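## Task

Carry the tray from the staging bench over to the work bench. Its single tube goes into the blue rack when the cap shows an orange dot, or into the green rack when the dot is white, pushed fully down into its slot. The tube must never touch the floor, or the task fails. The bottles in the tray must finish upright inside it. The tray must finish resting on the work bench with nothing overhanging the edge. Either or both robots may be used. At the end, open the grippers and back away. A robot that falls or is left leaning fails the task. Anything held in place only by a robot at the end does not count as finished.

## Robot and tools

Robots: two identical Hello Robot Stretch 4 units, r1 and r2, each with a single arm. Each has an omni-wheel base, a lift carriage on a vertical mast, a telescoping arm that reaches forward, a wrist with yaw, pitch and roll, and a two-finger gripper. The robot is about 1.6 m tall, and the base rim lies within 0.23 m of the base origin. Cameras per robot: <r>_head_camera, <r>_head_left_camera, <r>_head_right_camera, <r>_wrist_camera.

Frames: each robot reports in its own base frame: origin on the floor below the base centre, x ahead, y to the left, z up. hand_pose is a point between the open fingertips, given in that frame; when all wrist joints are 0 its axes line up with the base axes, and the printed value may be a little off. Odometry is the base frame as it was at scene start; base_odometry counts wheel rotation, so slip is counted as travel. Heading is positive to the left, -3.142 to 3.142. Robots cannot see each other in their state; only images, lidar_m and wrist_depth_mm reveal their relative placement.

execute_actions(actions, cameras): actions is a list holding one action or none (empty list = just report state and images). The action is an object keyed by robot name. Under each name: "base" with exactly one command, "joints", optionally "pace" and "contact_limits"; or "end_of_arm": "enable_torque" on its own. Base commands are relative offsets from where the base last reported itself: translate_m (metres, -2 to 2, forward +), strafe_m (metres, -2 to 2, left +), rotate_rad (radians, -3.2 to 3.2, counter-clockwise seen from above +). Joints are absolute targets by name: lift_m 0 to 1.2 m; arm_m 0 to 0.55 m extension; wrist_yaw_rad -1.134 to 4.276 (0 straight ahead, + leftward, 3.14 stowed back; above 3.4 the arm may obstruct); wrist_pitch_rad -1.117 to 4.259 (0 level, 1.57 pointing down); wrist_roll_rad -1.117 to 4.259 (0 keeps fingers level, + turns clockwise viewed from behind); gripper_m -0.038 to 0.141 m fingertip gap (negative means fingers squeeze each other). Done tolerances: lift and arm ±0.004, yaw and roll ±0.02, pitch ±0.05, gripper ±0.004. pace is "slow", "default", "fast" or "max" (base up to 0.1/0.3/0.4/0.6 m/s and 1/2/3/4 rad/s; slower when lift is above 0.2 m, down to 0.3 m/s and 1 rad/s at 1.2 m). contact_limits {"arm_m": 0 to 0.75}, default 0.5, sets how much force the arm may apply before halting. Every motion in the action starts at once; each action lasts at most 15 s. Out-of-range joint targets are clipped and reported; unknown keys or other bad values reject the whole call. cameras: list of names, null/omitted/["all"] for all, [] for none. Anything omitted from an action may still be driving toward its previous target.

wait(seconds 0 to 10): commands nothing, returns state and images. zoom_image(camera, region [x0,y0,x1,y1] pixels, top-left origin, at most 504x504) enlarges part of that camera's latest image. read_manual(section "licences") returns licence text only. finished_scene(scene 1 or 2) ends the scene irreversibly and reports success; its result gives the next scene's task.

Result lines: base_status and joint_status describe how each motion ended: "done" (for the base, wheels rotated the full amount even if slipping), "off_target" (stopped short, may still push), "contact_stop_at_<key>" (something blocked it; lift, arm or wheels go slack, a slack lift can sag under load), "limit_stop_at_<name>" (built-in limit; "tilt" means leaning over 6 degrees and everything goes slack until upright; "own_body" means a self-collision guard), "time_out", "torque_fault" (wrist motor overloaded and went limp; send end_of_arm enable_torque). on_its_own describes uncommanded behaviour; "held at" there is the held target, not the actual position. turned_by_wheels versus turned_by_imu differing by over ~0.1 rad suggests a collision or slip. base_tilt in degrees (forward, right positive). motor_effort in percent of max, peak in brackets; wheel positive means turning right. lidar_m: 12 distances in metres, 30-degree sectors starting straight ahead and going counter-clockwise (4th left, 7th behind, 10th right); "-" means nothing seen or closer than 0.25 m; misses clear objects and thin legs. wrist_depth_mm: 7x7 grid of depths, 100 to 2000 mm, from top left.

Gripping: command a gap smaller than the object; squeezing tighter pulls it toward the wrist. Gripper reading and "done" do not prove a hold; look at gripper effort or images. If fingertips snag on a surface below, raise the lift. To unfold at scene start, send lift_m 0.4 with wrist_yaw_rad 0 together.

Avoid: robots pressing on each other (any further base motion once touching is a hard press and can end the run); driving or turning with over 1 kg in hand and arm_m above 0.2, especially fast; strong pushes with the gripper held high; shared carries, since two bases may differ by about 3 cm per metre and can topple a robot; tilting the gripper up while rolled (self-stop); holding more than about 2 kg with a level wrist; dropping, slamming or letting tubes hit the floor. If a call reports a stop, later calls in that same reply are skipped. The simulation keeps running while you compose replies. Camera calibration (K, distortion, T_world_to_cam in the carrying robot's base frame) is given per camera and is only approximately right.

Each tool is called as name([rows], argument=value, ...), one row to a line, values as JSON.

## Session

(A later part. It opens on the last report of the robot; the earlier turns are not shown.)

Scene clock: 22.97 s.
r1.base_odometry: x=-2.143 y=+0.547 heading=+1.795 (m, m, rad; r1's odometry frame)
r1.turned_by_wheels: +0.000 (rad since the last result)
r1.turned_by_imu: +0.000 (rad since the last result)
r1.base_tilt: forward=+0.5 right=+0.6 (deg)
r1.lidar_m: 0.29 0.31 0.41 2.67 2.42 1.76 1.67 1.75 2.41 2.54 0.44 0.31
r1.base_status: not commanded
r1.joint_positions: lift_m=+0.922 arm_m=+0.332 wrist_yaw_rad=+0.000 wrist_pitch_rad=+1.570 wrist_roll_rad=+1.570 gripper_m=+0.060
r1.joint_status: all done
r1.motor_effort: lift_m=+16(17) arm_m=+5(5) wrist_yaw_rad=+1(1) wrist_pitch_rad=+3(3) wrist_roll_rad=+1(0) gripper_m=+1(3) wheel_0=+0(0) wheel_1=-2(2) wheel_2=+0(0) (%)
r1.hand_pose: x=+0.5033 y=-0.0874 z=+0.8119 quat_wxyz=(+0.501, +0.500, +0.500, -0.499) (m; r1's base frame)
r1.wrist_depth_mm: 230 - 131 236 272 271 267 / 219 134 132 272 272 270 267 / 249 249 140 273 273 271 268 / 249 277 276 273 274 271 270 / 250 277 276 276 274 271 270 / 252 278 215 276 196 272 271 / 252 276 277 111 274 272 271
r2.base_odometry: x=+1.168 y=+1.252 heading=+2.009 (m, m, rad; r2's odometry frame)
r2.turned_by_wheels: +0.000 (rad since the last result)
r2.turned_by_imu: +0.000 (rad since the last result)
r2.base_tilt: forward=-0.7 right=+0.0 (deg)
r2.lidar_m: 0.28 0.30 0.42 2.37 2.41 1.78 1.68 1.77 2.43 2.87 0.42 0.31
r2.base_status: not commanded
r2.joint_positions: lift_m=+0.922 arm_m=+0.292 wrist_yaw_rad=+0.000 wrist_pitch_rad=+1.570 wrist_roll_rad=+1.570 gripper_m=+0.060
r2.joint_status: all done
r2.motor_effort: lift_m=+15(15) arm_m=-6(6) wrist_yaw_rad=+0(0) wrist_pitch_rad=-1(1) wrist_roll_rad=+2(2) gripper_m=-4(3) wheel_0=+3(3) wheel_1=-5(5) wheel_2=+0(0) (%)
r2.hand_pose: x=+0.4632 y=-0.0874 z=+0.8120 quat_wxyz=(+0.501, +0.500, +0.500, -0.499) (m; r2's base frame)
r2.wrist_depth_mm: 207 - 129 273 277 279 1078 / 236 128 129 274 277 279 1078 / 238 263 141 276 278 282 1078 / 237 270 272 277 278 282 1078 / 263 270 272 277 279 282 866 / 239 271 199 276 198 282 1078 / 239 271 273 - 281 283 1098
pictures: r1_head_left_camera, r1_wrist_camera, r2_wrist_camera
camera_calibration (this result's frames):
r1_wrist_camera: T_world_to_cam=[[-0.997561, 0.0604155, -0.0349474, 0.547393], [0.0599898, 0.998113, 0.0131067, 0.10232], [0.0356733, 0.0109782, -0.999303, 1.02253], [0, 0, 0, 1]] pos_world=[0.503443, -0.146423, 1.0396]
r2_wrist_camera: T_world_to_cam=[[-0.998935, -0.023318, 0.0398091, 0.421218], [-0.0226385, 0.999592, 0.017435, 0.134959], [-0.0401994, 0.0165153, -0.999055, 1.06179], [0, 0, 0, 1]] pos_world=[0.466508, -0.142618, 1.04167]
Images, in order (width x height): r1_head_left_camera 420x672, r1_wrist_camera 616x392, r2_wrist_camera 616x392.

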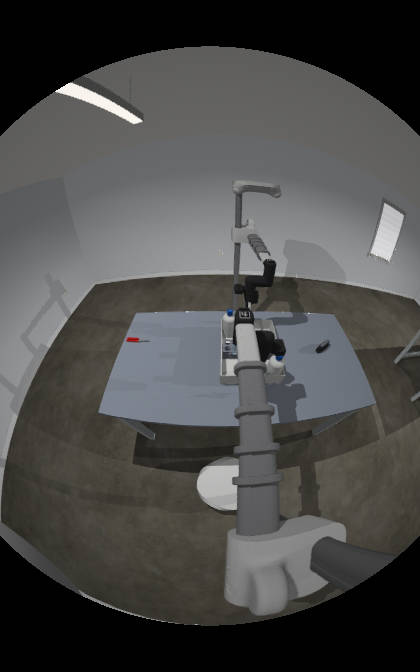

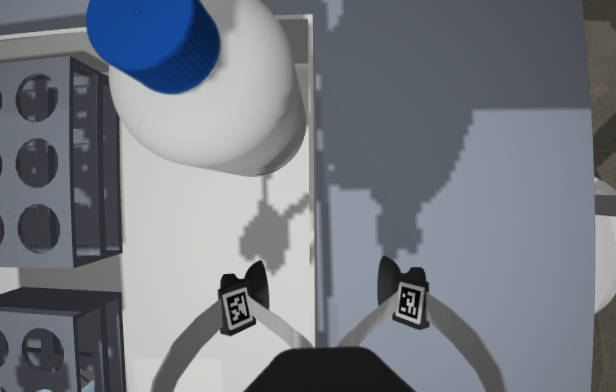

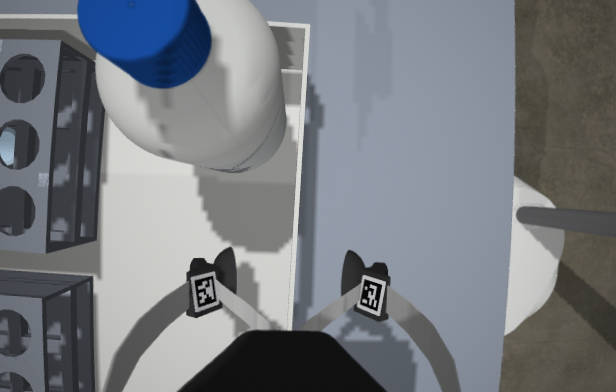

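execute_actions([
  {"r1":{"joints":{"lift_m":0.914,"arm_m":0.336,"gripper_m":-0.035}},"r2":{"joints":{"lift_m":0.910,"arm_m":0.288,"gripper_m":-0.035}}},
], cameras=["r1_wrist_camera","r2_wrist_camera"])

execute_actions([
  {"r1":{"joints":{"lift_m":0.944},"pace":"slow"},"r2":{"joints":{"lift_m":0.940},"pace":"slow"}},
], cameras=["r1_head_left_camera","r2_head_left_camera","r1_wrist_camera","r2_wrist_camera"])

Scene clock: 24.80 s.
r1.base_odometry: x=-2.143 y=+0.547 heading=+1.795 (m, m, rad; r1's odometry frame)
r1.turned_by_wheels: +0.000 (rad since the last result)
r1.turned_by_imu: +0.001 (rad since the last result)
r1.base_tilt: forward=+0.5 right=+0.7 (deg)
r1.lidar_m: 0.28 0.31 0.43 2.68 2.42 1.76 1.67 1.74 2.42 2.56 0.44 0.32
r1.base_status: not commanded
r1.joint_positions: lift_m=+0.914 arm_m=+0.335 wrist_yaw_rad=+0.000 wrist_pitch_rad=+1.567 wrist_roll_rad=+1.570 gripper_m=-0.034
r1.joint_status: all done
r1.motor_effort: lift_m=+18(18) arm_m=+4(4) wrist_yaw_rad=-1(0) wrist_pitch_rad=+12(12) wrist_roll_rad=-1(1) gripper_m=-17(15) wheel_0=+0(0) wheel_1=-2(2) wheel_2=+0(0) (%)
r1.hand_pose: x=+0.5074 y=-0.0874 z=+0.8037 quat_wxyz=(+0.501, +0.501, +0.499, -0.499) (m; r1's base frame)
r1.wrist_depth_mm: 211 - 117 219 262 259 258 / 235 121 119 201 263 260 258 / 236 239 128 213 264 260 259 / 236 264 262 260 264 262 260 / 237 265 263 262 265 263 260 / 236 265 262 200 184 262 260 / 237 262 263 111 265 260 260
r2.base_odometry: x=+1.168 y=+1.252 heading=+2.009 (m, m, rad; r2's odometry frame)
r2.turned_by_wheels: +0.000 (rad since the last result)
r2.turned_by_imu: +0.000 (rad since the last result)
r2.base_tilt: forward=-0.7 right=+0.1 (deg)
r2.lidar_m: 0.26 0.30 0.41 2.36 2.45 1.75 1.67 1.78 2.46 2.87 0.44 0.32
r2.base_status: not commanded
r2.joint_positions: lift_m=+0.910 arm_m=+0.289 wrist_yaw_rad=+0.000 wrist_pitch_rad=+1.567 wrist_roll_rad=+1.570 gripper_m=-0.034
r2.joint_status: all done
r2.motor_effort: lift_m=+17(17) arm_m=-6(8) wrist_yaw_rad=-1(0) wrist_pitch_rad=+8(7) wrist_roll_rad=+0(2) gripper_m=-21(20) wheel_0=+3(3) wheel_1=-5(5) wheel_2=+0(0) (%)
r2.hand_pose: x=+0.4610 y=-0.0874 z=+0.7998 quat_wxyz=(+0.501, +0.501, +0.499, -0.499) (m; r2's base frame)
r2.wrist_depth_mm: 206 - 112 260 264 265 1042 / 191 110 114 263 264 266 1060 / 244 120 136 263 265 267 1060 / 244 252 253 263 265 267 1078 / 250 252 254 263 266 268 854 / 242 252 182 197 266 270 1078 / 236 254 255 - 267 271 1078
pictures: r1_wrist_camera, r2_wrist_camera
camera_calibration (this result's frames):
r1_wrist_camera: T_world_to_cam=[[-0.997427, 0.0607429, -0.0380781, 0.553641], [0.0602758, 0.998093, 0.0132976, 0.101883], [0.0388132, 0.0109682, -0.999186, 1.01251], [0, 0, 0, 1]] pos_world=[0.506777, -0.146423, 1.03141]
r2_wrist_camera: T_world_to_cam=[[-0.999045, -0.022929, 0.0372058, 0.421662], [-0.0222945, 0.9996, 0.0173781, 0.135009], [-0.0375894, 0.0165321, -0.999157, 1.04838], [0, 0, 0, 1]] pos_world=[0.463677, -0.142619, 1.02946]
Images, in order (width x height): r1_wrist_camera 616x392, r2_wrist_camera 616x392.

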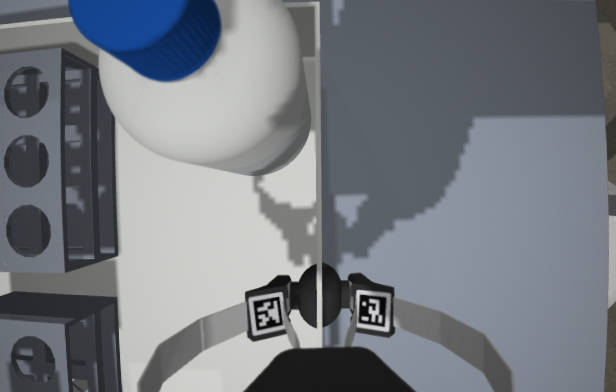

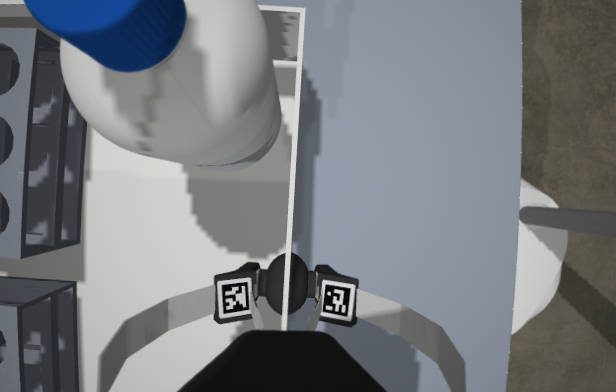

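Scene clock: 25.87 s.
r1.base_odometry: x=-2.143 y=+0.547 heading=+1.795 (m, m, rad; r1's odometry frame)
r1.turned_by_wheels: +0.000 (rad since the last result)
r1.turned_by_imu: +0.000 (rad since the last result)
r1.base_tilt: forward=+0.6 right=+0.7 (deg)
r1.lidar_m: 0.30 0.32 0.43 2.67 2.42 1.76 1.67 1.74 2.41 2.55 0.43 0.32
r1.base_status: not commanded
r1.joint_positions: lift_m=+0.944 arm_m=+0.335 wrist_yaw_rad=+0.000 wrist_pitch_rad=+1.567 wrist_roll_rad=+1.570 gripper_m=-0.034
r1.joint_status: all done
r1.motor_effort: lift_m=+23(23) arm_m=+4(4) wrist_yaw_rad=+0(0) wrist_pitch_rad=+12(11) wrist_roll_rad=-1(1) gripper_m=-18(18) wheel_0=+0(0) wheel_1=-2(2) wheel_2=+0(0) (%)
r1.hand_pose: x=+0.5074 y=-0.0874 z=+0.8333 quat_wxyz=(+0.501, +0.501, +0.499, -0.499) (m; r1's base frame)
r1.wrist_depth_mm: 211 - 118 220 291 290 287 / 236 121 119 198 293 290 287 / 236 238 129 214 291 290 289 / 236 264 263 259 293 291 289 / 237 265 263 259 293 291 289 / 236 265 262 200 184 290 289 / 238 262 263 111 296 291 289
r2.base_odometry: x=+1.168 y=+1.252 heading=+2.009 (m, m, rad; r2's odometry frame)
r2.turned_by_wheels: +0.000 (rad since the last result)
r2.turned_by_imu: +0.000 (rad since the last result)
r2.base_tilt: forward=-0.8 right=+0.1 (deg)
r2.lidar_m: 0.27 0.29 0.40 2.36 2.42 1.78 1.68 1.75 2.45 2.86 0.41 0.30
r2.base_status: not commanded
r2.joint_positions: lift_m=+0.939 arm_m=+0.289 wrist_yaw_rad=+0.000 wrist_pitch_rad=+1.567 wrist_roll_rad=+1.570 gripper_m=-0.034
r2.joint_status: all done
r2.motor_effort: lift_m=+25(28) arm_m=-6(6) wrist_yaw_rad=-2(0) wrist_pitch_rad=+7(6) wrist_roll_rad=+0(0) gripper_m=-22(22) wheel_0=+3(3) wheel_1=-5(5) wheel_2=+0(0) (%)
r2.hand_pose: x=+0.4610 y=-0.0874 z=+0.8292 quat_wxyz=(+0.501, +0.501, +0.499, -0.499) (m; r2's base frame)
r2.wrist_depth_mm: 205 - 112 290 293 296 1098 / 192 110 114 291 294 296 1098 / 244 120 136 291 294 297 1098 / 244 251 254 293 294 298 1098 / 250 252 254 293 297 300 1098 / 242 253 182 196 296 300 1098 / 236 253 256 - 297 301 1118
pictures: r1_head_left_camera, r1_wrist_camera, r2_head_left_camera, r2_wrist_camera
camera_calibration (this result's frames):
r1_wrist_camera: T_world_to_cam=[[-0.997427, 0.0607428, -0.0380779, 0.55477], [0.0602758, 0.998093, 0.0132976, 0.101489], [0.0388131, 0.0109682, -0.999186, 1.04208], [0, 0, 0, 1]] pos_world=[0.506779, -0.146423, 1.061]
r2_wrist_camera: T_world_to_cam=[[-0.999044, -0.0229365, 0.0372044, 0.420572], [-0.0223021, 0.9996, 0.0173781, 0.134503], [-0.0375881, 0.0165318, -0.999157, 1.0777], [0, 0, 0, 1]] pos_world=[0.463679, -0.142619, 1.05881]
Images, in order (width x height): r1_head_left_camera 420x672, r1_wrist_camera 616x392, r2_head_left_camera 420x672, r2_wrist_camera 616x392.

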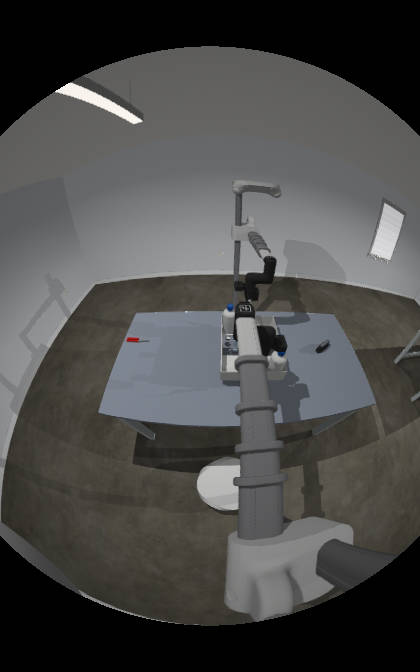

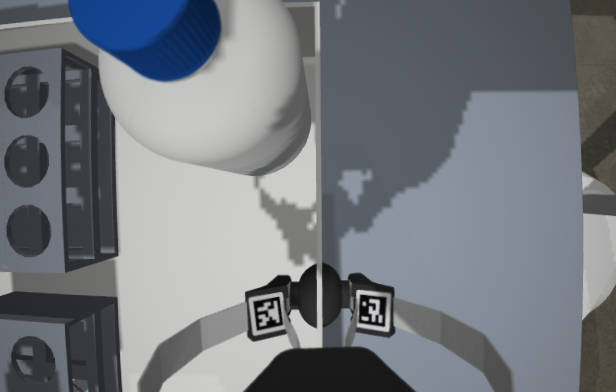

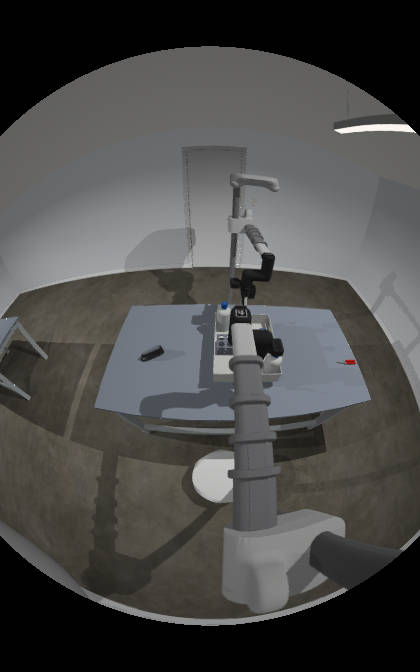

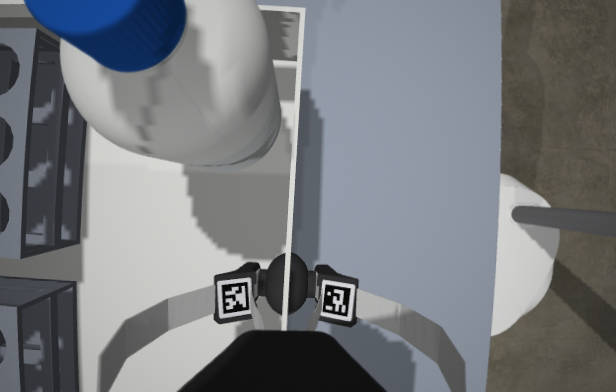

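execute_actions([
  {"r1":{"joints":{"lift_m":1.034},"pace":"slow"},"r2":{"joints":{"lift_m":1.030},"pace":"slow"}},
], cameras=[])

execute_actions([
  {"r1":{"base":{"strafe_m":-0.6}},"r2":{"base":{"strafe_m":0.6}}},
], cameras=["r1_head_camera","r2_head_camera","r1_wrist_camera","r2_wrist_camera"])

Scene clock: 27.63 s.
r1.base_odometry: x=-2.143 y=+0.547 heading=+1.795 (m, m, rad; r1's odometry frame)
r1.turned_by_wheels: +0.000 (rad since the last result)
r1.turned_by_imu: +0.000 (rad since the last result)
r1.base_tilt: forward=+0.6 right=+0.7 (deg)
r1.lidar_m: 0.30 0.31 0.43 2.68 2.42 1.76 1.67 1.74 2.40 2.54 0.43 0.32
r1.base_status: not commanded
r1.joint_positions: lift_m=+1.034 arm_m=+0.335 wrist_yaw_rad=+0.000 wrist_pitch_rad=+1.567 wrist_roll_rad=+1.570 gripper_m=-0.034
r1.joint_status: all done
r1.motor_effort: lift_m=+23(24) arm_m=+4(4) wrist_yaw_rad=+0(0) wrist_pitch_rad=+12(12) wrist_roll_rad=-1(1) gripper_m=-17(17) wheel_0=+0(0) wheel_1=-2(2) wheel_2=+0(0) (%)
r1.hand_pose: x=+0.5074 y=-0.0874 z=+0.9233 quat_wxyz=(+0.501, +0.501, +0.499, -0.499) (m; r1's base frame)
r1.wrist_depth_mm: 211 - 117 219 379 377 1118 / 235 121 119 197 379 375 1098 / 235 239 129 213 382 377 1118 / 236 265 262 262 382 377 891 / 237 265 263 262 382 379 904 / 236 265 260 200 185 379 904 / 236 260 263 111 382 382 1118
r2.base_odometry: x=+1.168 y=+1.252 heading=+2.009 (m, m, rad; r2's odometry frame)
r2.turned_by_wheels: +0.000 (rad since the last result)
r2.turned_by_imu: +0.000 (rad since the last result)
r2.base_tilt: forward=-0.7 right=+0.0 (deg)
r2.lidar_m: 0.28 0.31 0.41 2.35 2.39 1.78 1.68 1.76 2.42 2.88 0.42 0.29
r2.base_status: not commanded
r2.joint_positions: lift_m=+1.029 arm_m=+0.289 wrist_yaw_rad=+0.000 wrist_pitch_rad=+1.567 wrist_roll_rad=+1.570 gripper_m=-0.034
r2.joint_status: all done
r2.motor_effort: lift_m=+25(26) arm_m=-6(6) wrist_yaw_rad=-2(1) wrist_pitch_rad=+7(7) wrist_roll_rad=+0(0) gripper_m=-22(23) wheel_0=+3(3) wheel_1=-5(5) wheel_2=+0(0) (%)
r2.hand_pose: x=+0.4610 y=-0.0874 z=+0.9192 quat_wxyz=(+0.501, +0.501, +0.499, -0.499) (m; r2's base frame)
r2.wrist_depth_mm: 205 - 112 379 384 1182 1182 / 191 110 114 379 387 1160 1182 / 244 121 136 382 384 1182 1205 / 244 252 254 384 389 960 1182 / 251 253 254 384 387 960 1205 / 242 252 182 197 389 960 1182 / 236 253 255 - 389 1205 1205
pictures: none
No camera images: the call's "cameras" was empty. Leave "cameras" out to get every camera's image.

Scene clock: 30.97 s.
r1.base_odometry: x=-1.558 y=+0.680 heading=+1.795 (m, m, rad; r1's odometry frame)
r1.turned_by_wheels: +0.000 (rad since the last result)
r1.turned_by_imu: +0.002 (rad since the last result)
r1.base_tilt: forward=+0.7 right=+0.7 (deg)
r1.lidar_m: 0.29 0.31 0.43 1.15 2.42 1.73 1.66 1.76 2.40 1.96 2.02 0.31
r1.base_status: done
r1.joint_positions: lift_m=+1.034 arm_m=+0.335 wrist_yaw_rad=+0.001 wrist_pitch_rad=+1.565 wrist_roll_rad=+1.570 gripper_m=-0.034
r1.joint_status: not commanded
r1.motor_effort: lift_m=+22(23) arm_m=+4(4) wrist_yaw_rad=-1(1) wrist_pitch_rad=+15(15) wrist_roll_rad=-1(1) gripper_m=-19(19) wheel_0=-3(8) wheel_1=-1(7) wheel_2=+1(1) (%)
r1.hand_pose: x=+0.5079 y=-0.0874 z=+0.9234 quat_wxyz=(+0.502, +0.501, +0.499, -0.498) (m; r1's base frame)
r1.wrist_depth_mm: 211 - 117 220 1118 1098 1098 / 236 121 119 259 1118 1098 1118 / 235 240 129 248 382 377 1098 / 236 264 263 260 382 377 904 / 237 265 263 260 384 379 904 / 237 265 262 200 184 379 917 / 237 263 263 111 382 379 1118
r2.base_odometry: x=+0.624 y=+0.997 heading=+2.009 (m, m, rad; r2's odometry frame)
r2.turned_by_wheels: +0.000 (rad since the last result)
r2.turned_by_imu: -0.003 (rad since the last result)
r2.base_tilt: forward=-0.8 right=+0.1 (deg)
r2.lidar_m: 0.28 3.17 1.80 1.75 2.41 1.76 1.69 1.78 2.43 1.16 0.41 0.30
r2.base_status: done
r2.joint_positions: lift_m=+1.030 arm_m=+0.289 wrist_yaw_rad=+0.001 wrist_pitch_rad=+1.566 wrist_roll_rad=+1.570 gripper_m=-0.034
r2.joint_status: not commanded
r2.motor_effort: lift_m=+24(25) arm_m=-6(6) wrist_yaw_rad=-2(3) wrist_pitch_rad=+11(10) wrist_roll_rad=+0(0) gripper_m=-21(22) wheel_0=-1(13) wheel_1=+4(15) wheel_2=+0(0) (%)
r2.hand_pose: x=+0.4614 y=-0.0874 z=+0.9192 quat_wxyz=(+0.502, +0.501, +0.499, -0.498) (m; r2's base frame)
r2.wrist_depth_mm: - - 112 379 382 1160 1182 / 191 110 115 379 384 1182 1182 / 244 120 137 382 387 1182 1205 / 244 252 253 384 387 976 1182 / 250 252 254 387 387 946 1182 / 243 252 182 190 387 960 1182 / 236 254 255 - 389 1182 1205
pictures: r1_head_camera, r1_wrist_camera, r2_head_camera, r2_wrist_camera
camera_calibration (this result's frames):
r1_wrist_camera: T_world_to_cam=[[-0.997399, 0.0604127, -0.0393096, 0.55977], [0.0599289, 0.998113, 0.0133724, 0.100371], [0.0400433, 0.0109819, -0.999138, 1.13138], [0, 0, 0, 1]] pos_world=[0.506995, -0.146423, 1.15106]
r2_wrist_camera: T_world_to_cam=[[-0.999079, -0.0235736, 0.0358548, 0.418866], [-0.022963, 0.999586, 0.0173483, 0.133277], [-0.0362489, 0.016509, -0.999206, 1.16716], [0, 0, 0, 1]] pos_world=[0.463849, -0.142617, 1.1489]
Images, in order (width x height): r1_head_camera 420x560, r1_wrist_camera 616x392, r2_head_camera 420x560, r2_wrist_camera 616x392.

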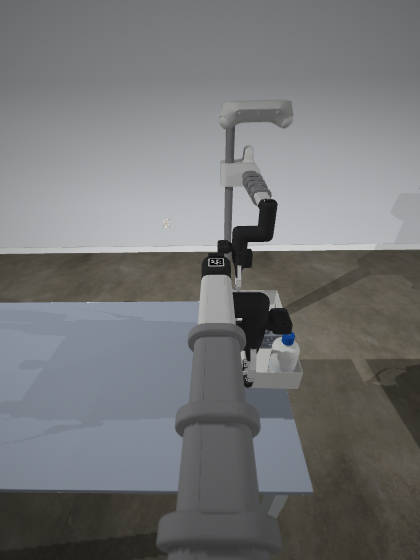

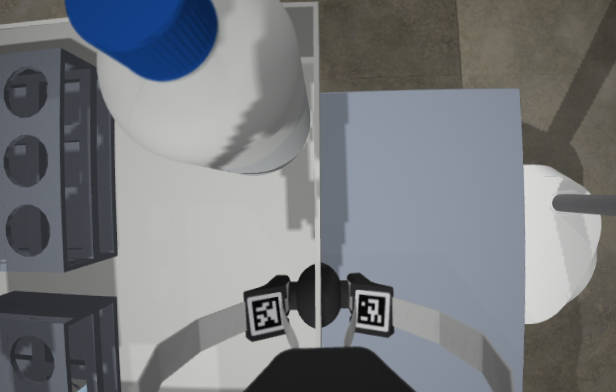

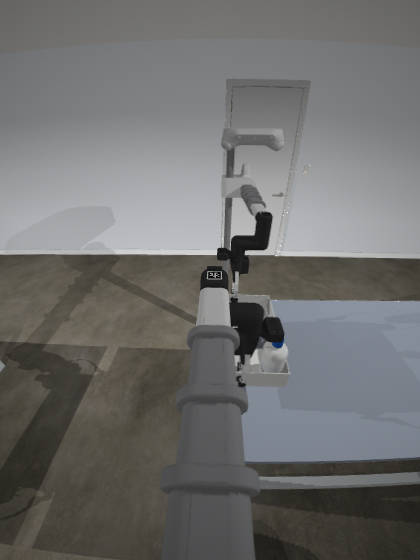

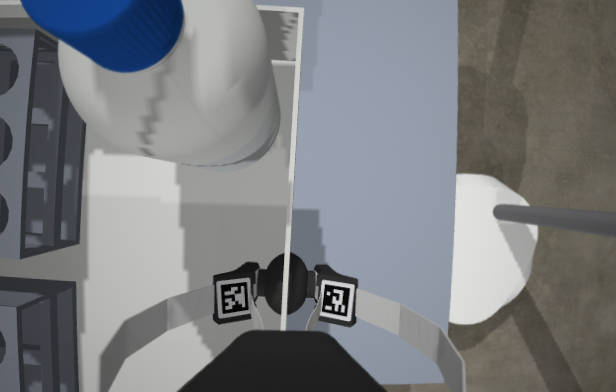

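execute_actions([
  {"r1":{"base":{"strafe_m":-1.0}},"r2":{"base":{"strafe_m":1.0},"joints":{"arm_m":0.295}}},
], cameras=["r1_head_camera","r2_head_camera","r1_wrist_camera","r2_wrist_camera"])

Scene clock: 35.77 s.
r1.base_odometry: x=-0.583 y=+0.903 heading=+1.795 (m, m, rad; r1's odometry frame)
r1.turned_by_wheels: +0.000 (rad since the last result)
r1.turned_by_imu: +0.003 (rad since the last result)
r1.base_tilt: forward=+0.5 right=+0.7 (deg)
r1.lidar_m: 0.50 1.09 0.82 1.24 2.38 1.76 1.68 1.77 2.39 1.23 0.98 0.54
r1.base_status: done
r1.joint_positions: lift_m=+1.034 arm_m=+0.335 wrist_yaw_rad=+0.000 wrist_pitch_rad=+1.568 wrist_roll_rad=+1.570 gripper_m=-0.034
r1.joint_status: not commanded
r1.motor_effort: lift_m=+22(22) arm_m=+4(3) wrist_yaw_rad=+0(1) wrist_pitch_rad=+8(16) wrist_roll_rad=-1(1) gripper_m=-17(20) wheel_0=-1(6) wheel_1=+0(14) wheel_2=+0(2) (%)
r1.hand_pose: x=+0.5071 y=-0.0874 z=+0.9234 quat_wxyz=(+0.501, +0.501, +0.499, -0.499) (m; r1's base frame)
r1.wrist_depth_mm: 211 - 117 186 1160 1098 1098 / 234 120 119 186 1118 1118 1098 / 235 238 128 207 1138 1118 1098 / 236 264 262 260 1118 891 904 / 237 265 264 262 1118 917 904 / 236 265 263 200 183 917 1008 / 237 262 263 111 1138 1138 1118
r2.base_odometry: x=-0.281 y=+0.573 heading=+2.009 (m, m, rad; r2's odometry frame)
r2.turned_by_wheels: +0.000 (rad since the last result)
r2.turned_by_imu: -0.005 (rad since the last result)
r2.base_tilt: forward=-0.7 right=+0.0 (deg)
r2.lidar_m: 0.43 1.08 0.78 1.12 2.42 1.78 1.70 1.79 2.45 1.15 0.97 0.48
r2.base_status: done
r2.joint_positions: lift_m=+1.030 arm_m=+0.294 wrist_yaw_rad=+0.000 wrist_pitch_rad=+1.568 wrist_roll_rad=+1.570 gripper_m=-0.034
r2.joint_status: all done
r2.motor_effort: lift_m=+24(24) arm_m=+5(7) wrist_yaw_rad=-1(3) wrist_pitch_rad=+4(12) wrist_roll_rad=+0(0) gripper_m=-22(23) wheel_0=-3(10) wheel_1=+4(12) wheel_2=+0(1) (%)
r2.hand_pose: x=+0.4657 y=-0.0874 z=+0.9193 quat_wxyz=(+0.501, +0.500, +0.500, -0.499) (m; r2's base frame)
r2.wrist_depth_mm: - - 112 1138 1160 1182 1182 / 191 110 115 1160 1160 1160 1182 / 243 120 135 1160 1182 1160 1205 / 244 251 253 1160 1182 960 1182 / 250 252 254 1160 960 960 1182 / 243 252 182 199 960 976 1182 / 236 253 255 - 1182 1182 1205
pictures: r1_head_camera, r1_wrist_camera, r2_head_camera, r2_wrist_camera
camera_calibration (this result's frames):
r1_wrist_camera: T_world_to_cam=[[-0.997451, 0.0611678, -0.0367448, 0.556694], [0.0607187, 0.998067, 0.0132167, 0.100159], [0.0374822, 0.0109519, -0.999237, 1.13281], [0, 0, 0, 1]] pos_world=[0.506734, -0.146424, 1.15108]
r2_wrist_camera: T_world_to_cam=[[-0.999013, -0.0227559, 0.0381506, 0.421081], [-0.0221049, 0.999604, 0.017399, 0.132932], [-0.0385314, 0.0165385, -0.999121, 1.16832], [0, 0, 0, 1]] pos_world=[0.46862, -0.14262, 1.14891]
Images, in order (width x height): r1_head_camera 420x560, r1_wrist_camera 616x392, r2_head_camera 420x560, r2_wrist_camera 616x392.

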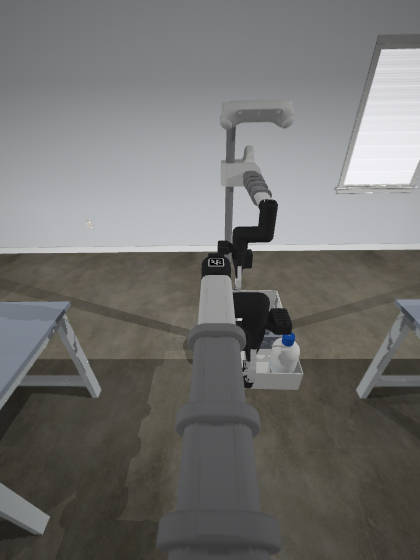

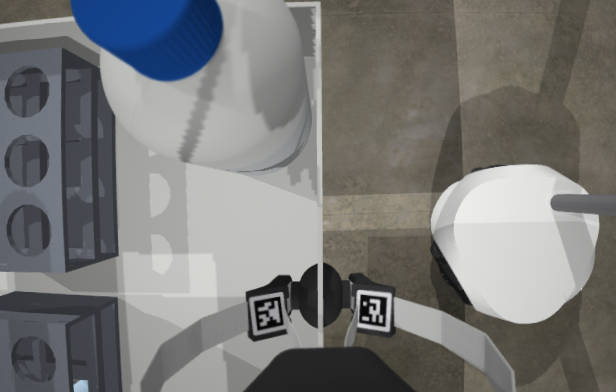

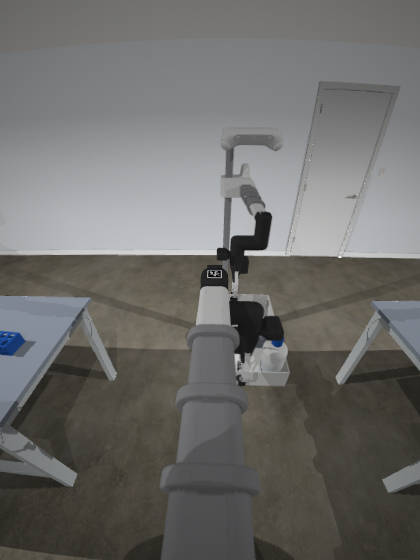

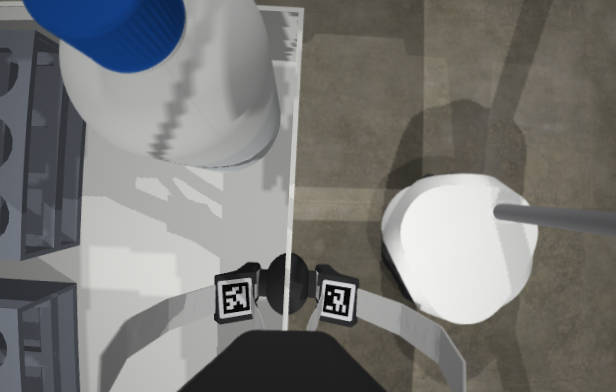

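execute_actions([
  {"r1":{"base":{"strafe_m":-0.7}},"r2":{"base":{"strafe_m":0.7}}},
], cameras=["r1_head_right_camera","r2_head_left_camera","r1_wrist_camera","r2_wrist_camera"])

Scene clock: 39.60 s.
r1.base_odometry: x=+0.100 y=+1.059 heading=+1.795 (m, m, rad; r1's odometry frame)
r1.turned_by_wheels: +0.000 (rad since the last result)
r1.turned_by_imu: +0.002 (rad since the last result)
r1.base_tilt: forward=+0.5 right=+0.8 (deg)
r1.lidar_m: 0.49 3.20 1.51 1.50 2.34 1.75 1.68 1.75 2.41 1.23 0.46 0.38
r1.base_status: done
r1.joint_positions: lift_m=+1.034 arm_m=+0.335 wrist_yaw_rad=+0.000 wrist_pitch_rad=+1.570 wrist_roll_rad=+1.570 gripper_m=-0.034
r1.joint_status: not commanded
r1.motor_effort: lift_m=+22(22) arm_m=+4(3) wrist_yaw_rad=+2(2) wrist_pitch_rad=+4(8) wrist_roll_rad=+0(1) gripper_m=-17(20) wheel_0=-2(7) wheel_1=-1(8) wheel_2=+0(1) (%)
r1.hand_pose: x=+0.5066 y=-0.0874 z=+0.9234 quat_wxyz=(+0.500, +0.500, +0.500, -0.500) (m; r1's base frame)
r1.wrist_depth_mm: 205 - 117 185 382 379 1118 / 235 121 118 185 382 379 1098 / 234 237 128 201 1138 1118 1118 / 236 264 263 260 1118 904 904 / 236 264 263 260 1138 917 904 / 236 264 262 200 181 917 1118 / 236 262 264 111 1138 1118 1138
r2.base_odometry: x=-0.914 y=+0.275 heading=+2.009 (m, m, rad; r2's odometry frame)
r2.turned_by_wheels: +0.000 (rad since the last result)
r2.turned_by_imu: -0.003 (rad since the last result)
r2.base_tilt: forward=-0.8 right=+0.1 (deg)
r2.lidar_m: 0.25 0.28 0.40 1.09 2.46 1.77 1.70 1.79 2.44 1.67 1.73 0.52
r2.base_status: done
r2.joint_positions: lift_m=+1.030 arm_m=+0.294 wrist_yaw_rad=+0.000 wrist_pitch_rad=+1.570 wrist_roll_rad=+1.570 gripper_m=-0.034
r2.joint_status: not commanded
r2.motor_effort: lift_m=+24(24) arm_m=+5(5) wrist_yaw_rad=+0(1) wrist_pitch_rad=+0(2) wrist_roll_rad=+0(0) gripper_m=-21(22) wheel_0=-1(11) wheel_1=+5(15) wheel_2=+0(1) (%)
r2.hand_pose: x=+0.4653 y=-0.0874 z=+0.9193 quat_wxyz=(+0.500, +0.500, +0.500, -0.500) (m; r2's base frame)
r2.wrist_depth_mm: - - 112 1138 1160 1160 1182 / 191 109 114 1160 1160 1182 1205 / 243 120 134 1160 1160 1182 1182 / 244 251 253 1160 1182 946 1182 / 250 252 254 1160 976 960 1182 / 243 252 182 198 549 946 1205 / 236 253 255 - 392 1205 1205
pictures: r1_head_right_camera, r1_wrist_camera, r2_head_left_camera, r2_wrist_camera
camera_calibration (this result's frames):
r1_wrist_camera: T_world_to_cam=[[-0.997482, 0.0615459, -0.0352436, 0.554893], [0.0611169, 0.998044, 0.0131254, 0.100068], [0.0359825, 0.0109383, -0.999293, 1.13364], [0, 0, 0, 1]] pos_world=[0.506589, -0.146424, 1.15108]
r2_wrist_camera: T_world_to_cam=[[-0.998966, -0.0225133, 0.0394881, 0.419451], [-0.0218389, 0.99961, 0.0174285, 0.132773], [-0.039865, 0.0165481, -0.999068, 1.16888], [0, 0, 0, 1]] pos_world=[0.468514, -0.142621, 1.14891]
Images, in order (width x height): r1_head_right_camera 420x672, r1_wrist_camera 616x392, r2_head_left_camera 420x672, r2_wrist_camera 616x392.

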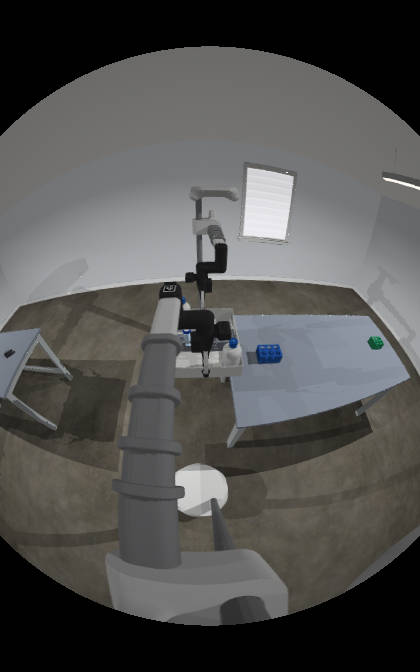

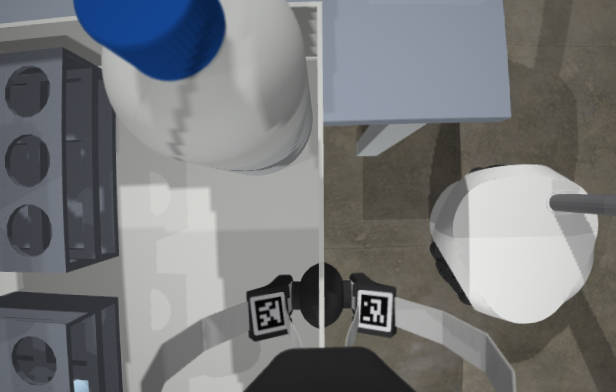

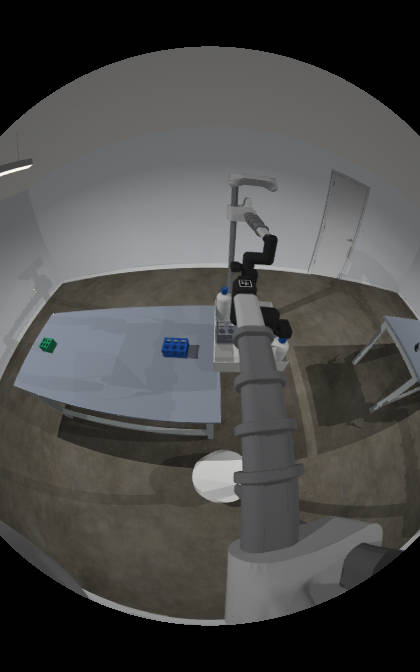

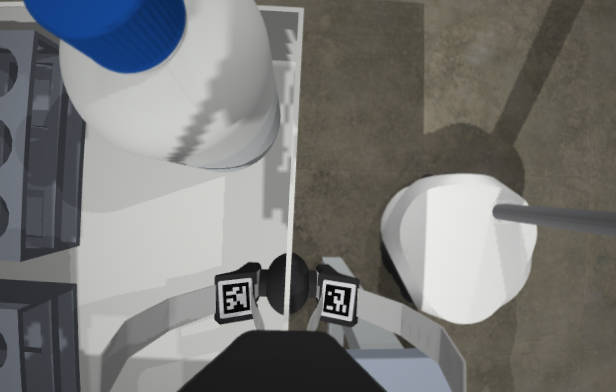

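execute_actions([
  {"r1":{"base":{"strafe_m":-0.9}},"r2":{"base":{"strafe_m":0.9}}},
], cameras=["r1_head_right_camera","r2_head_left_camera","r1_wrist_camera","r2_wrist_camera"])

Scene clock: 44.07 s.
r1.base_odometry: x=+0.977 y=+1.258 heading=+1.795 (m, m, rad; r1's odometry frame)
r1.turned_by_wheels: +0.000 (rad since the last result)
r1.turned_by_imu: +0.001 (rad since the last result)
r1.base_tilt: forward=+0.5 right=+0.7 (deg)
r1.lidar_m: 0.30 0.33 0.45 2.39 2.41 1.75 1.67 1.73 2.40 2.86 0.46 0.31
r1.base_status: done
r1.joint_positions: lift_m=+1.034 arm_m=+0.335 wrist_yaw_rad=-0.001 wrist_pitch_rad=+1.572 wrist_roll_rad=+1.570 gripper_m=-0.034
r1.joint_status: not commanded
r1.motor_effort: lift_m=+22(22) arm_m=+4(3) wrist_yaw_rad=+4(4) wrist_pitch_rad=-4(4) wrist_roll_rad=-1(1) gripper_m=-18(17) wheel_0=-2(8) wheel_1=-1(13) wheel_2=-1(2) (%)
r1.hand_pose: x=+0.5058 y=-0.0874 z=+0.9234 quat_wxyz=(+0.499, +0.500, +0.500, -0.501) (m; r1's base frame)
r1.wrist_depth_mm: 204 - 117 185 379 379 1098 / 234 121 118 145 382 379 1118 / 235 259 126 236 382 379 1118 / 236 263 262 260 384 379 917 / 236 264 262 260 382 382 917 / 236 264 262 201 181 384 1118 / 236 259 263 111 384 379 1118
r2.base_odometry: x=-1.729 y=-0.107 heading=+2.010 (m, m, rad; r2's odometry frame)
r2.turned_by_wheels: +0.000 (rad since the last result)
r2.turned_by_imu: -0.003 (rad since the last result)
r2.base_tilt: forward=-0.8 right=+0.0 (deg)
r2.lidar_m: 0.25 0.27 0.39 2.67 2.49 1.73 1.71 1.80 2.45 2.57 0.40 0.30
r2.base_status: done
r2.joint_positions: lift_m=+1.030 arm_m=+0.294 wrist_yaw_rad=-0.001 wrist_pitch_rad=+1.572 wrist_roll_rad=+1.570 gripper_m=-0.034
r2.joint_status: not commanded
r2.motor_effort: lift_m=+24(24) arm_m=+5(5) wrist_yaw_rad=+2(3) wrist_pitch_rad=-4(5) wrist_roll_rad=+0(0) gripper_m=-21(22) wheel_0=-1(12) wheel_1=+4(14) wheel_2=+0(1) (%)
r2.hand_pose: x=+0.4646 y=-0.0874 z=+0.9193 quat_wxyz=(+0.500, +0.500, +0.500, -0.500) (m; r2's base frame)
r2.wrist_depth_mm: 200 - 111 379 384 1182 1205 / 190 109 113 382 384 1182 1182 / 242 119 131 382 387 1160 1205 / 243 251 253 382 387 960 1182 / 249 251 254 384 389 960 1205 / 244 251 181 200 181 960 1205 / 235 252 255 - 389 1205 1229
pictures: r1_head_right_camera, r1_wrist_camera, r2_head_left_camera, r2_wrist_camera
camera_calibration (this result's frames):
r1_wrist_camera: T_world_to_cam=[[-0.99753, 0.062254, -0.0325174, 0.551614], [0.0618609, 0.998001, 0.0129593, 0.0998924], [0.0332591, 0.0109157, -0.999387, 1.13514], [0, 0, 0, 1]] pos_world=[0.506318, -0.146424, 1.15109]
r2_wrist_camera: T_world_to_cam=[[-0.998889, -0.021781, 0.0417974, 0.416627], [-0.0210657, 0.999625, 0.0174794, 0.132352], [-0.0421624, 0.0165794, -0.998973, 1.16984], [0, 0, 0, 1]] pos_world=[0.468275, -0.142623, 1.14891]
Images, in order (width x height): r1_head_right_camera 420x672, r1_wrist_camera 616x392, r2_head_left_camera 420x672, r2_wrist_camera 616x392.

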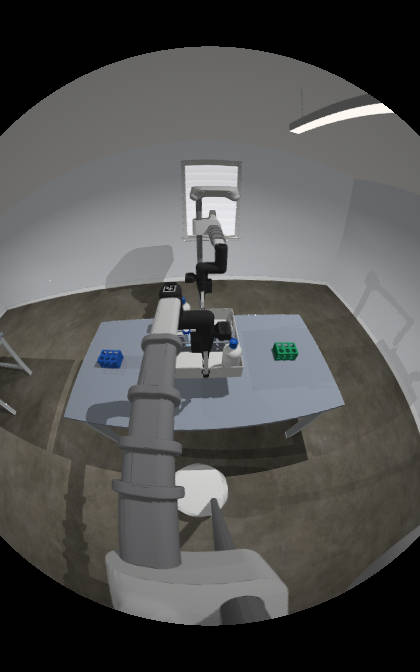

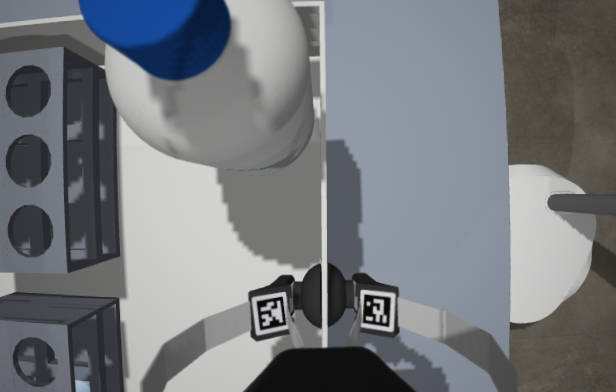

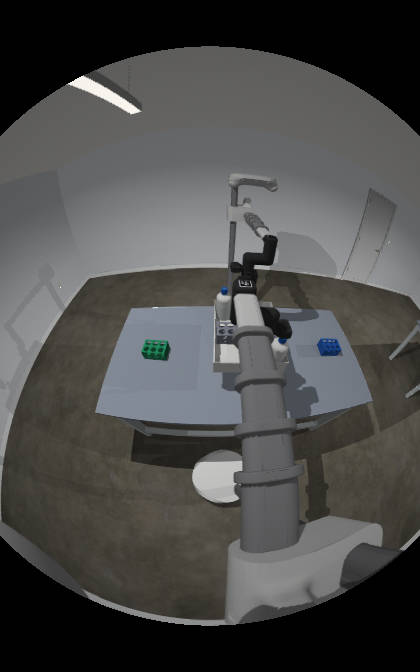

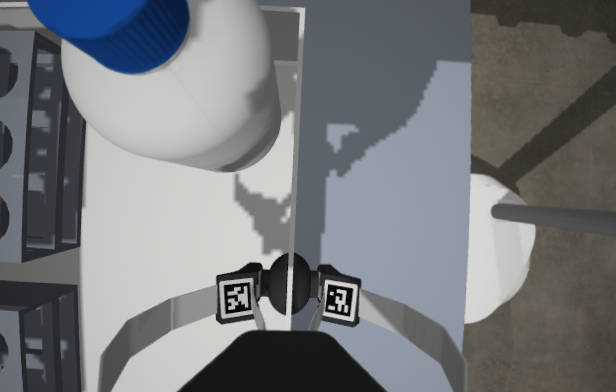

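Clear between racks; same height. Lower.

execute_actions([
  {"r1":{"joints":{"lift_m":0.916},"pace":"slow"},"r2":{"joints":{"lift_m":0.912,"arm_m":0.291},"pace":"slow"}},
], cameras=[])

execute_actions([
  {"r1":{"joints":{"gripper_m":0.05}},"r2":{"joints":{"gripper_m":0.05}}},
], cameras=[])

execute_actions([
  {"r1":{"joints":{"lift_m":1.08},"pace":"fast"},"r2":{"joints":{"lift_m":1.1},"pace":"fast"}},
], cameras=["r1_wrist_camera"])

Scene clock: 46.07 s.
r1.base_odometry: x=+0.977 y=+1.258 heading=+1.795 (m, m, rad; r1's odometry frame)
r1.turned_by_wheels: +0.000 (rad since the last result)
r1.turned_by_imu: +0.001 (rad since the last result)
r1.base_tilt: forward=+0.5 right=+0.7 (deg)
r1.lidar_m: 0.31 0.32 0.44 2.39 2.41 1.74 1.67 1.76 2.41 2.85 0.45 0.33
r1.base_status: not commanded
r1.joint_positions: lift_m=+0.916 arm_m=+0.335 wrist_yaw_rad=-0.001 wrist_pitch_rad=+1.571 wrist_roll_rad=+1.570 gripper_m=-0.034
r1.joint_status: all done
r1.motor_effort: lift_m=+18(21) arm_m=+3(4) wrist_yaw_rad=+4(4) wrist_pitch_rad=-2(4) wrist_roll_rad=-1(1) gripper_m=-19(19) wheel_0=-2(2) wheel_1=-1(1) wheel_2=-2(1) (%)
r1.hand_pose: x=+0.5060 y=-0.0874 z=+0.8057 quat_wxyz=(+0.500, +0.500, +0.500, -0.500) (m; r1's base frame)
r1.wrist_depth_mm: 204 - 116 185 264 263 262 / 234 121 118 154 265 263 262 / 235 237 127 193 266 264 262 / 235 263 264 260 266 264 263 / 236 263 262 260 268 265 262 / 236 264 262 200 180 265 264 / 237 262 262 111 267 265 263
r2.base_odometry: x=-1.729 y=-0.107 heading=+2.010 (m, m, rad; r2's odometry frame)
r2.turned_by_wheels: +0.000 (rad since the last result)
r2.turned_by_imu: +0.000 (rad since the last result)
r2.base_tilt: forward=-0.8 right=+0.1 (deg)
r2.lidar_m: 0.25 0.26 0.38 2.64 2.46 1.73 1.71 1.77 2.46 2.58 0.41 0.28
r2.base_status: not commanded
r2.joint_positions: lift_m=+0.912 arm_m=+0.292 wrist_yaw_rad=-0.001 wrist_pitch_rad=+1.571 wrist_roll_rad=+1.570 gripper_m=-0.034
r2.joint_status: all done
r2.motor_effort: lift_m=+17(23) arm_m=-5(6) wrist_yaw_rad=+4(4) wrist_pitch_rad=-5(6) wrist_roll_rad=+0(0) gripper_m=-22(21) wheel_0=-1(1) wheel_1=+4(4) wheel_2=+0(0) (%)
r2.hand_pose: x=+0.4627 y=-0.0874 z=+0.8018 quat_wxyz=(+0.500, +0.500, +0.500, -0.500) (m; r2's base frame)
r2.wrist_depth_mm: - - 111 262 265 268 1060 / 191 109 114 264 266 268 1060 / 242 119 133 264 266 268 1078 / 243 251 253 265 267 271 1078 / 248 251 254 265 268 271 842 / 244 252 181 198 181 272 1078 / 236 252 255 - 270 273 1098
pictures: none
No camera images: the call's "cameras" was empty. Leave "cameras" out to get every camera's image.

Scene clock: 47.60 s.
r1.base_odometry: x=+0.977 y=+1.258 heading=+1.795 (m, m, rad; r1's odometry frame)
r1.turned_by_wheels: +0.000 (rad since the last result)
r1.turned_by_imu: +0.000 (rad since the last result)
r1.base_tilt: forward=+0.5 right=+0.7 (deg)
r1.lidar_m: 0.30 0.32 0.43 2.39 2.38 1.75 1.68 1.75 2.39 2.85 0.46 0.32
r1.base_status: not commanded
r1.joint_positions: lift_m=+0.916 arm_m=+0.335 wrist_yaw_rad=+0.000 wrist_pitch_rad=+1.571 wrist_roll_rad=+1.570 gripper_m=+0.050
r1.joint_status: all done
r1.motor_effort: lift_m=+18(18) arm_m=+4(3) wrist_yaw_rad=+2(4) wrist_pitch_rad=+0(2) wrist_roll_rad=-1(1) gripper_m=-4(20) wheel_0=-2(2) wheel_1=-1(1) wheel_2=-1(1) (%)
r1.hand_pose: x=+0.5063 y=-0.0874 z=+0.8057 quat_wxyz=(+0.500, +0.500, +0.500, -0.500) (m; r1's base frame)
r1.wrist_depth_mm: 215 - 124 196 266 264 262 / 241 132 124 142 266 264 262 / 242 248 133 252 266 265 263 / 243 271 268 268 267 265 263 / 244 272 270 267 268 265 264 / 234 272 199 267 197 266 265 / 231 271 270 111 267 266 265
r2.base_odometry: x=-1.729 y=-0.107 heading=+2.010 (m, m, rad; r2's odometry frame)
r2.turned_by_wheels: +0.000 (rad since the last result)
r2.turned_by_imu: +0.000 (rad since the last result)
r2.base_tilt: forward=-0.8 right=+0.1 (deg)
r2.lidar_m: 0.25 0.28 0.38 2.66 2.47 1.75 1.71 1.77 2.45 2.58 0.39 0.29
r2.base_status: not commanded
r2.joint_positions: lift_m=+0.912 arm_m=+0.292 wrist_yaw_rad=+0.000 wrist_pitch_rad=+1.570 wrist_roll_rad=+1.570 gripper_m=+0.050
r2.joint_status: all done
r2.motor_effort: lift_m=+17(17) arm_m=-5(5) wrist_yaw_rad=+1(3) wrist_pitch_rad=-2(5) wrist_roll_rad=+0(0) gripper_m=-3(21) wheel_0=-1(1) wheel_1=+4(4) wheel_2=+0(0) (%)
r2.hand_pose: x=+0.4630 y=-0.0874 z=+0.8018 quat_wxyz=(+0.500, +0.500, +0.500, -0.500) (m; r2's base frame)
r2.wrist_depth_mm: 201 - 119 264 267 268 1042 / 200 117 121 265 267 270 1060 / 229 129 135 265 268 271 1060 / 231 258 262 266 268 271 1060 / 253 260 262 267 268 272 842 / 246 260 213 267 200 273 1060 / 236 260 263 - 271 274 1060
pictures: none
No camera images: the call's "cameras" was empty. Leave "cameras" out to get every camera's image.

Scene clock: 49.10 s.
r1.base_odometry: x=+0.977 y=+1.258 heading=+1.795 (m, m, rad; r1's odometry frame)
r1.turned_by_wheels: +0.000 (rad since the last result)
r1.turned_by_imu: +0.000 (rad since the last result)
r1.base_tilt: forward=+0.5 right=+0.8 (deg)
r1.lidar_m: 0.30 0.31 0.45 2.39 2.39 1.76 1.67 1.76 2.41 2.85 0.45 0.33
r1.base_status: not commanded
r1.joint_positions: lift_m=+1.080 arm_m=+0.335 wrist_yaw_rad=+0.000 wrist_pitch_rad=+1.570 wrist_roll_rad=+1.570 gripper_m=+0.050
r1.joint_status: all done
r1.motor_effort: lift_m=+20(21) arm_m=+4(4) wrist_yaw_rad=+2(2) wrist_pitch_rad=+1(0) wrist_roll_rad=-2(1) gripper_m=-2(4) wheel_0=-2(2) wheel_1=-1(1) wheel_2=-1(1) (%)
r1.hand_pose: x=+0.5064 y=-0.0874 z=+0.9696 quat_wxyz=(+0.500, +0.500, +0.500, -0.500) (m; r1's base frame)
r1.wrist_depth_mm: 445 439 433 433 427 421 1160 / 442 439 433 430 427 427 1160 / 442 375 407 297 430 424 1160 / 439 382 433 430 430 427 946 / 442 407 433 433 427 430 946 / 442 382 199 433 197 427 1160 / 407 379 436 111 430 427 1138
r2.base_odometry: x=-1.729 y=-0.107 heading=+2.010 (m, m, rad; r2's odometry frame)
r2.turned_by_wheels: +0.000 (rad since the last result)
r2.turned_by_imu: +0.000 (rad since the last result)
r2.base_tilt: forward=-0.8 right=+0.1 (deg)
r2.lidar_m: 0.26 0.28 0.39 2.66 2.46 1.77 1.69 1.80 2.46 2.58 0.40 0.28
r2.base_status: not commanded
r2.joint_positions: lift_m=+1.100 arm_m=+0.292 wrist_yaw_rad=+0.000 wrist_pitch_rad=+1.570 wrist_roll_rad=+1.570 gripper_m=+0.050
r2.joint_status: all done
r2.motor_effort: lift_m=+22(25) arm_m=-5(5) wrist_yaw_rad=+0(1) wrist_pitch_rad=-2(4) wrist_roll_rad=+0(0) gripper_m=-4(3) wheel_0=-1(1) wheel_1=+4(4) wheel_2=+0(0) (%)
r2.hand_pose: x=+0.4630 y=-0.0874 z=+0.9895 quat_wxyz=(+0.500, +0.500, +0.500, -0.500) (m; r2's base frame)
r2.wrist_depth_mm: 439 445 449 452 455 1255 1229 / 439 442 449 452 455 1255 1281 / 439 387 309 452 459 1255 1281 / 442 415 449 452 459 1042 1255 / 445 442 449 459 462 1042 1255 / 430 389 213 459 199 1281 1255 / 399 389 452 - 462 1255 1281
pictures: r1_wrist_camera
camera_calibration (this result's frames):
r1_wrist_camera: T_world_to_cam=[[-0.997518, 0.0614578, -0.0343637, 0.555432], [0.0610402, 0.99805, 0.0130718, 0.0995679], [0.0351001, 0.0109418, -0.999324, 1.18028], [0, 0, 0, 1]] pos_world=[0.506547, -0.146424, 1.19727]
Images, in order (width x height): r1_wrist_camera 616x392.

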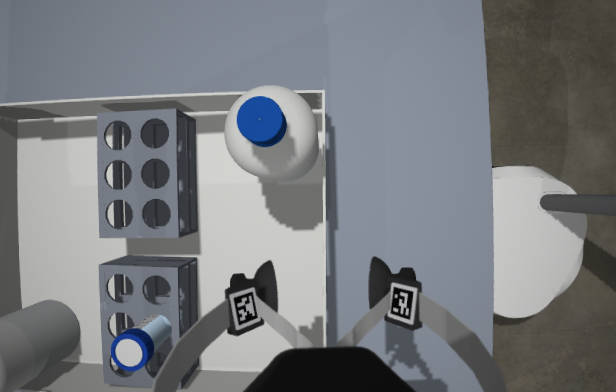

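execute_actions([
  {"r1":{"base":{"strafe_m":0.078},"joints":{"arm_m":0.5,"lift_m":1.03}},"r2":{"base":{"translate_m":-0.5},"joints":{"arm_m":0},"pace":"fast"}},
], cameras=["r1_wrist_camera","r2_head_camera"])

Scene clock: 52.37 s.
r1.base_odometry: x=+0.901 y=+1.241 heading=+1.795 (m, m, rad; r1's odometry frame)
r1.turned_by_wheels: +0.000 (rad since the last result)
r1.turned_by_imu: +0.001 (rad since the last result)
r1.base_tilt: forward=+0.6 right=+0.7 (deg)
r1.lidar_m: 0.31 0.32 0.44 2.30 2.40 1.75 1.68 1.76 2.38 2.93 0.45 0.32
r1.base_status: done
r1.joint_positions: lift_m=+1.030 arm_m=+0.499 wrist_yaw_rad=+0.000 wrist_pitch_rad=+1.570 wrist_roll_rad=+1.570 gripper_m=+0.050
r1.joint_status: all done
r1.motor_effort: lift_m=+15(18) arm_m=+4(6) wrist_yaw_rad=+1(1) wrist_pitch_rad=+2(1) wrist_roll_rad=-1(1) gripper_m=-3(2) wheel_0=+1(8) wheel_1=+0(5) wheel_2=+0(0) (%)
r1.hand_pose: x=+0.6703 y=-0.0874 z=+0.9199 quat_wxyz=(+0.500, +0.500, +0.500, -0.500) (m; r1's base frame)
r1.wrist_depth_mm: 392 384 382 345 375 242 368 / 394 382 382 349 375 320 370 / 392 384 384 375 377 370 375 / 392 387 384 377 377 373 375 / 394 340 384 322 375 373 375 / 232 258 198 322 197 345 375 / 248 389 387 111 379 342 375
r2.base_odometry: x=-1.517 y=-0.560 heading=+2.009 (m, m, rad; r2's odometry frame)
r2.turned_by_wheels: +0.000 (rad since the last result)
r2.turned_by_imu: +0.000 (rad since the last result)
r2.base_tilt: forward=-0.8 right=+0.1 (deg)
r2.lidar_m: 0.76 0.78 2.76 2.65 1.77 1.25 1.17 1.24 1.71 3.37 1.11 0.81
r2.base_status: done
r2.joint_positions: lift_m=+1.100 arm_m=+0.001 wrist_yaw_rad=+0.000 wrist_pitch_rad=+1.570 wrist_roll_rad=+1.570 gripper_m=+0.050
r2.joint_status: all done
r2.motor_effort: lift_m=+21(22) arm_m=-6(9) wrist_yaw_rad=+0(1) wrist_pitch_rad=-2(3) wrist_roll_rad=+0(0) gripper_m=-4(4) wheel_0=-2(9) wheel_1=-7(11) wheel_2=+3(13) (%)
r2.hand_pose: x=+0.1721 y=-0.0874 z=+0.9895 quat_wxyz=(+0.500, +0.500, +0.500, -0.500) (m; r2's base frame)
r2.wrist_depth_mm: 1182 1182 1229 1229 1229 1255 1255 / 1182 1229 1229 1229 1255 1255 1255 / 1182 1205 1229 1229 1229 1255 1281 / 1205 1205 1229 1025 1025 1229 1255 / 1205 1205 1229 1025 1025 1255 327 / 1205 1229 213 1255 199 1281 1281 / 1205 1229 1229 - 1255 1281 1281
pictures: r1_wrist_camera, r2_head_camera
camera_calibration (this result's frames):
r1_wrist_camera: T_world_to_cam=[[-0.997525, 0.0611642, -0.0346831, 0.717479], [0.0607423, 0.998068, 0.0130912, 0.0903965], [0.0354168, 0.0109521, -0.999313, 1.12469], [0, 0, 0, 1]] pos_world=[0.670379, -0.146424, 1.14762]
Images, in order (width x height): r1_wrist_camera 616x392, r2_head_camera 420x560.

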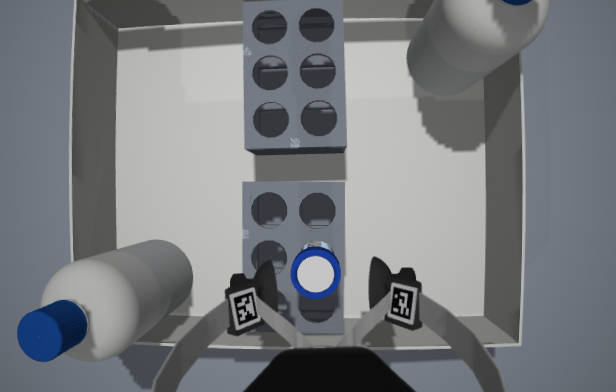

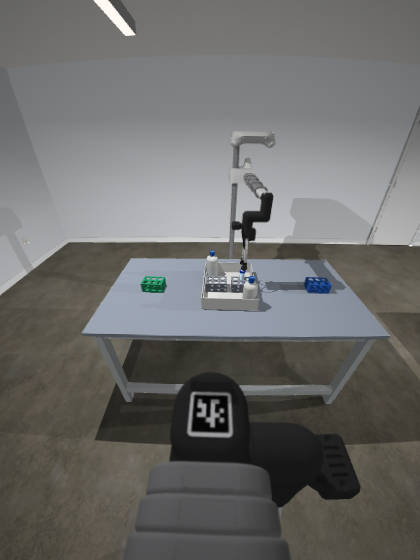

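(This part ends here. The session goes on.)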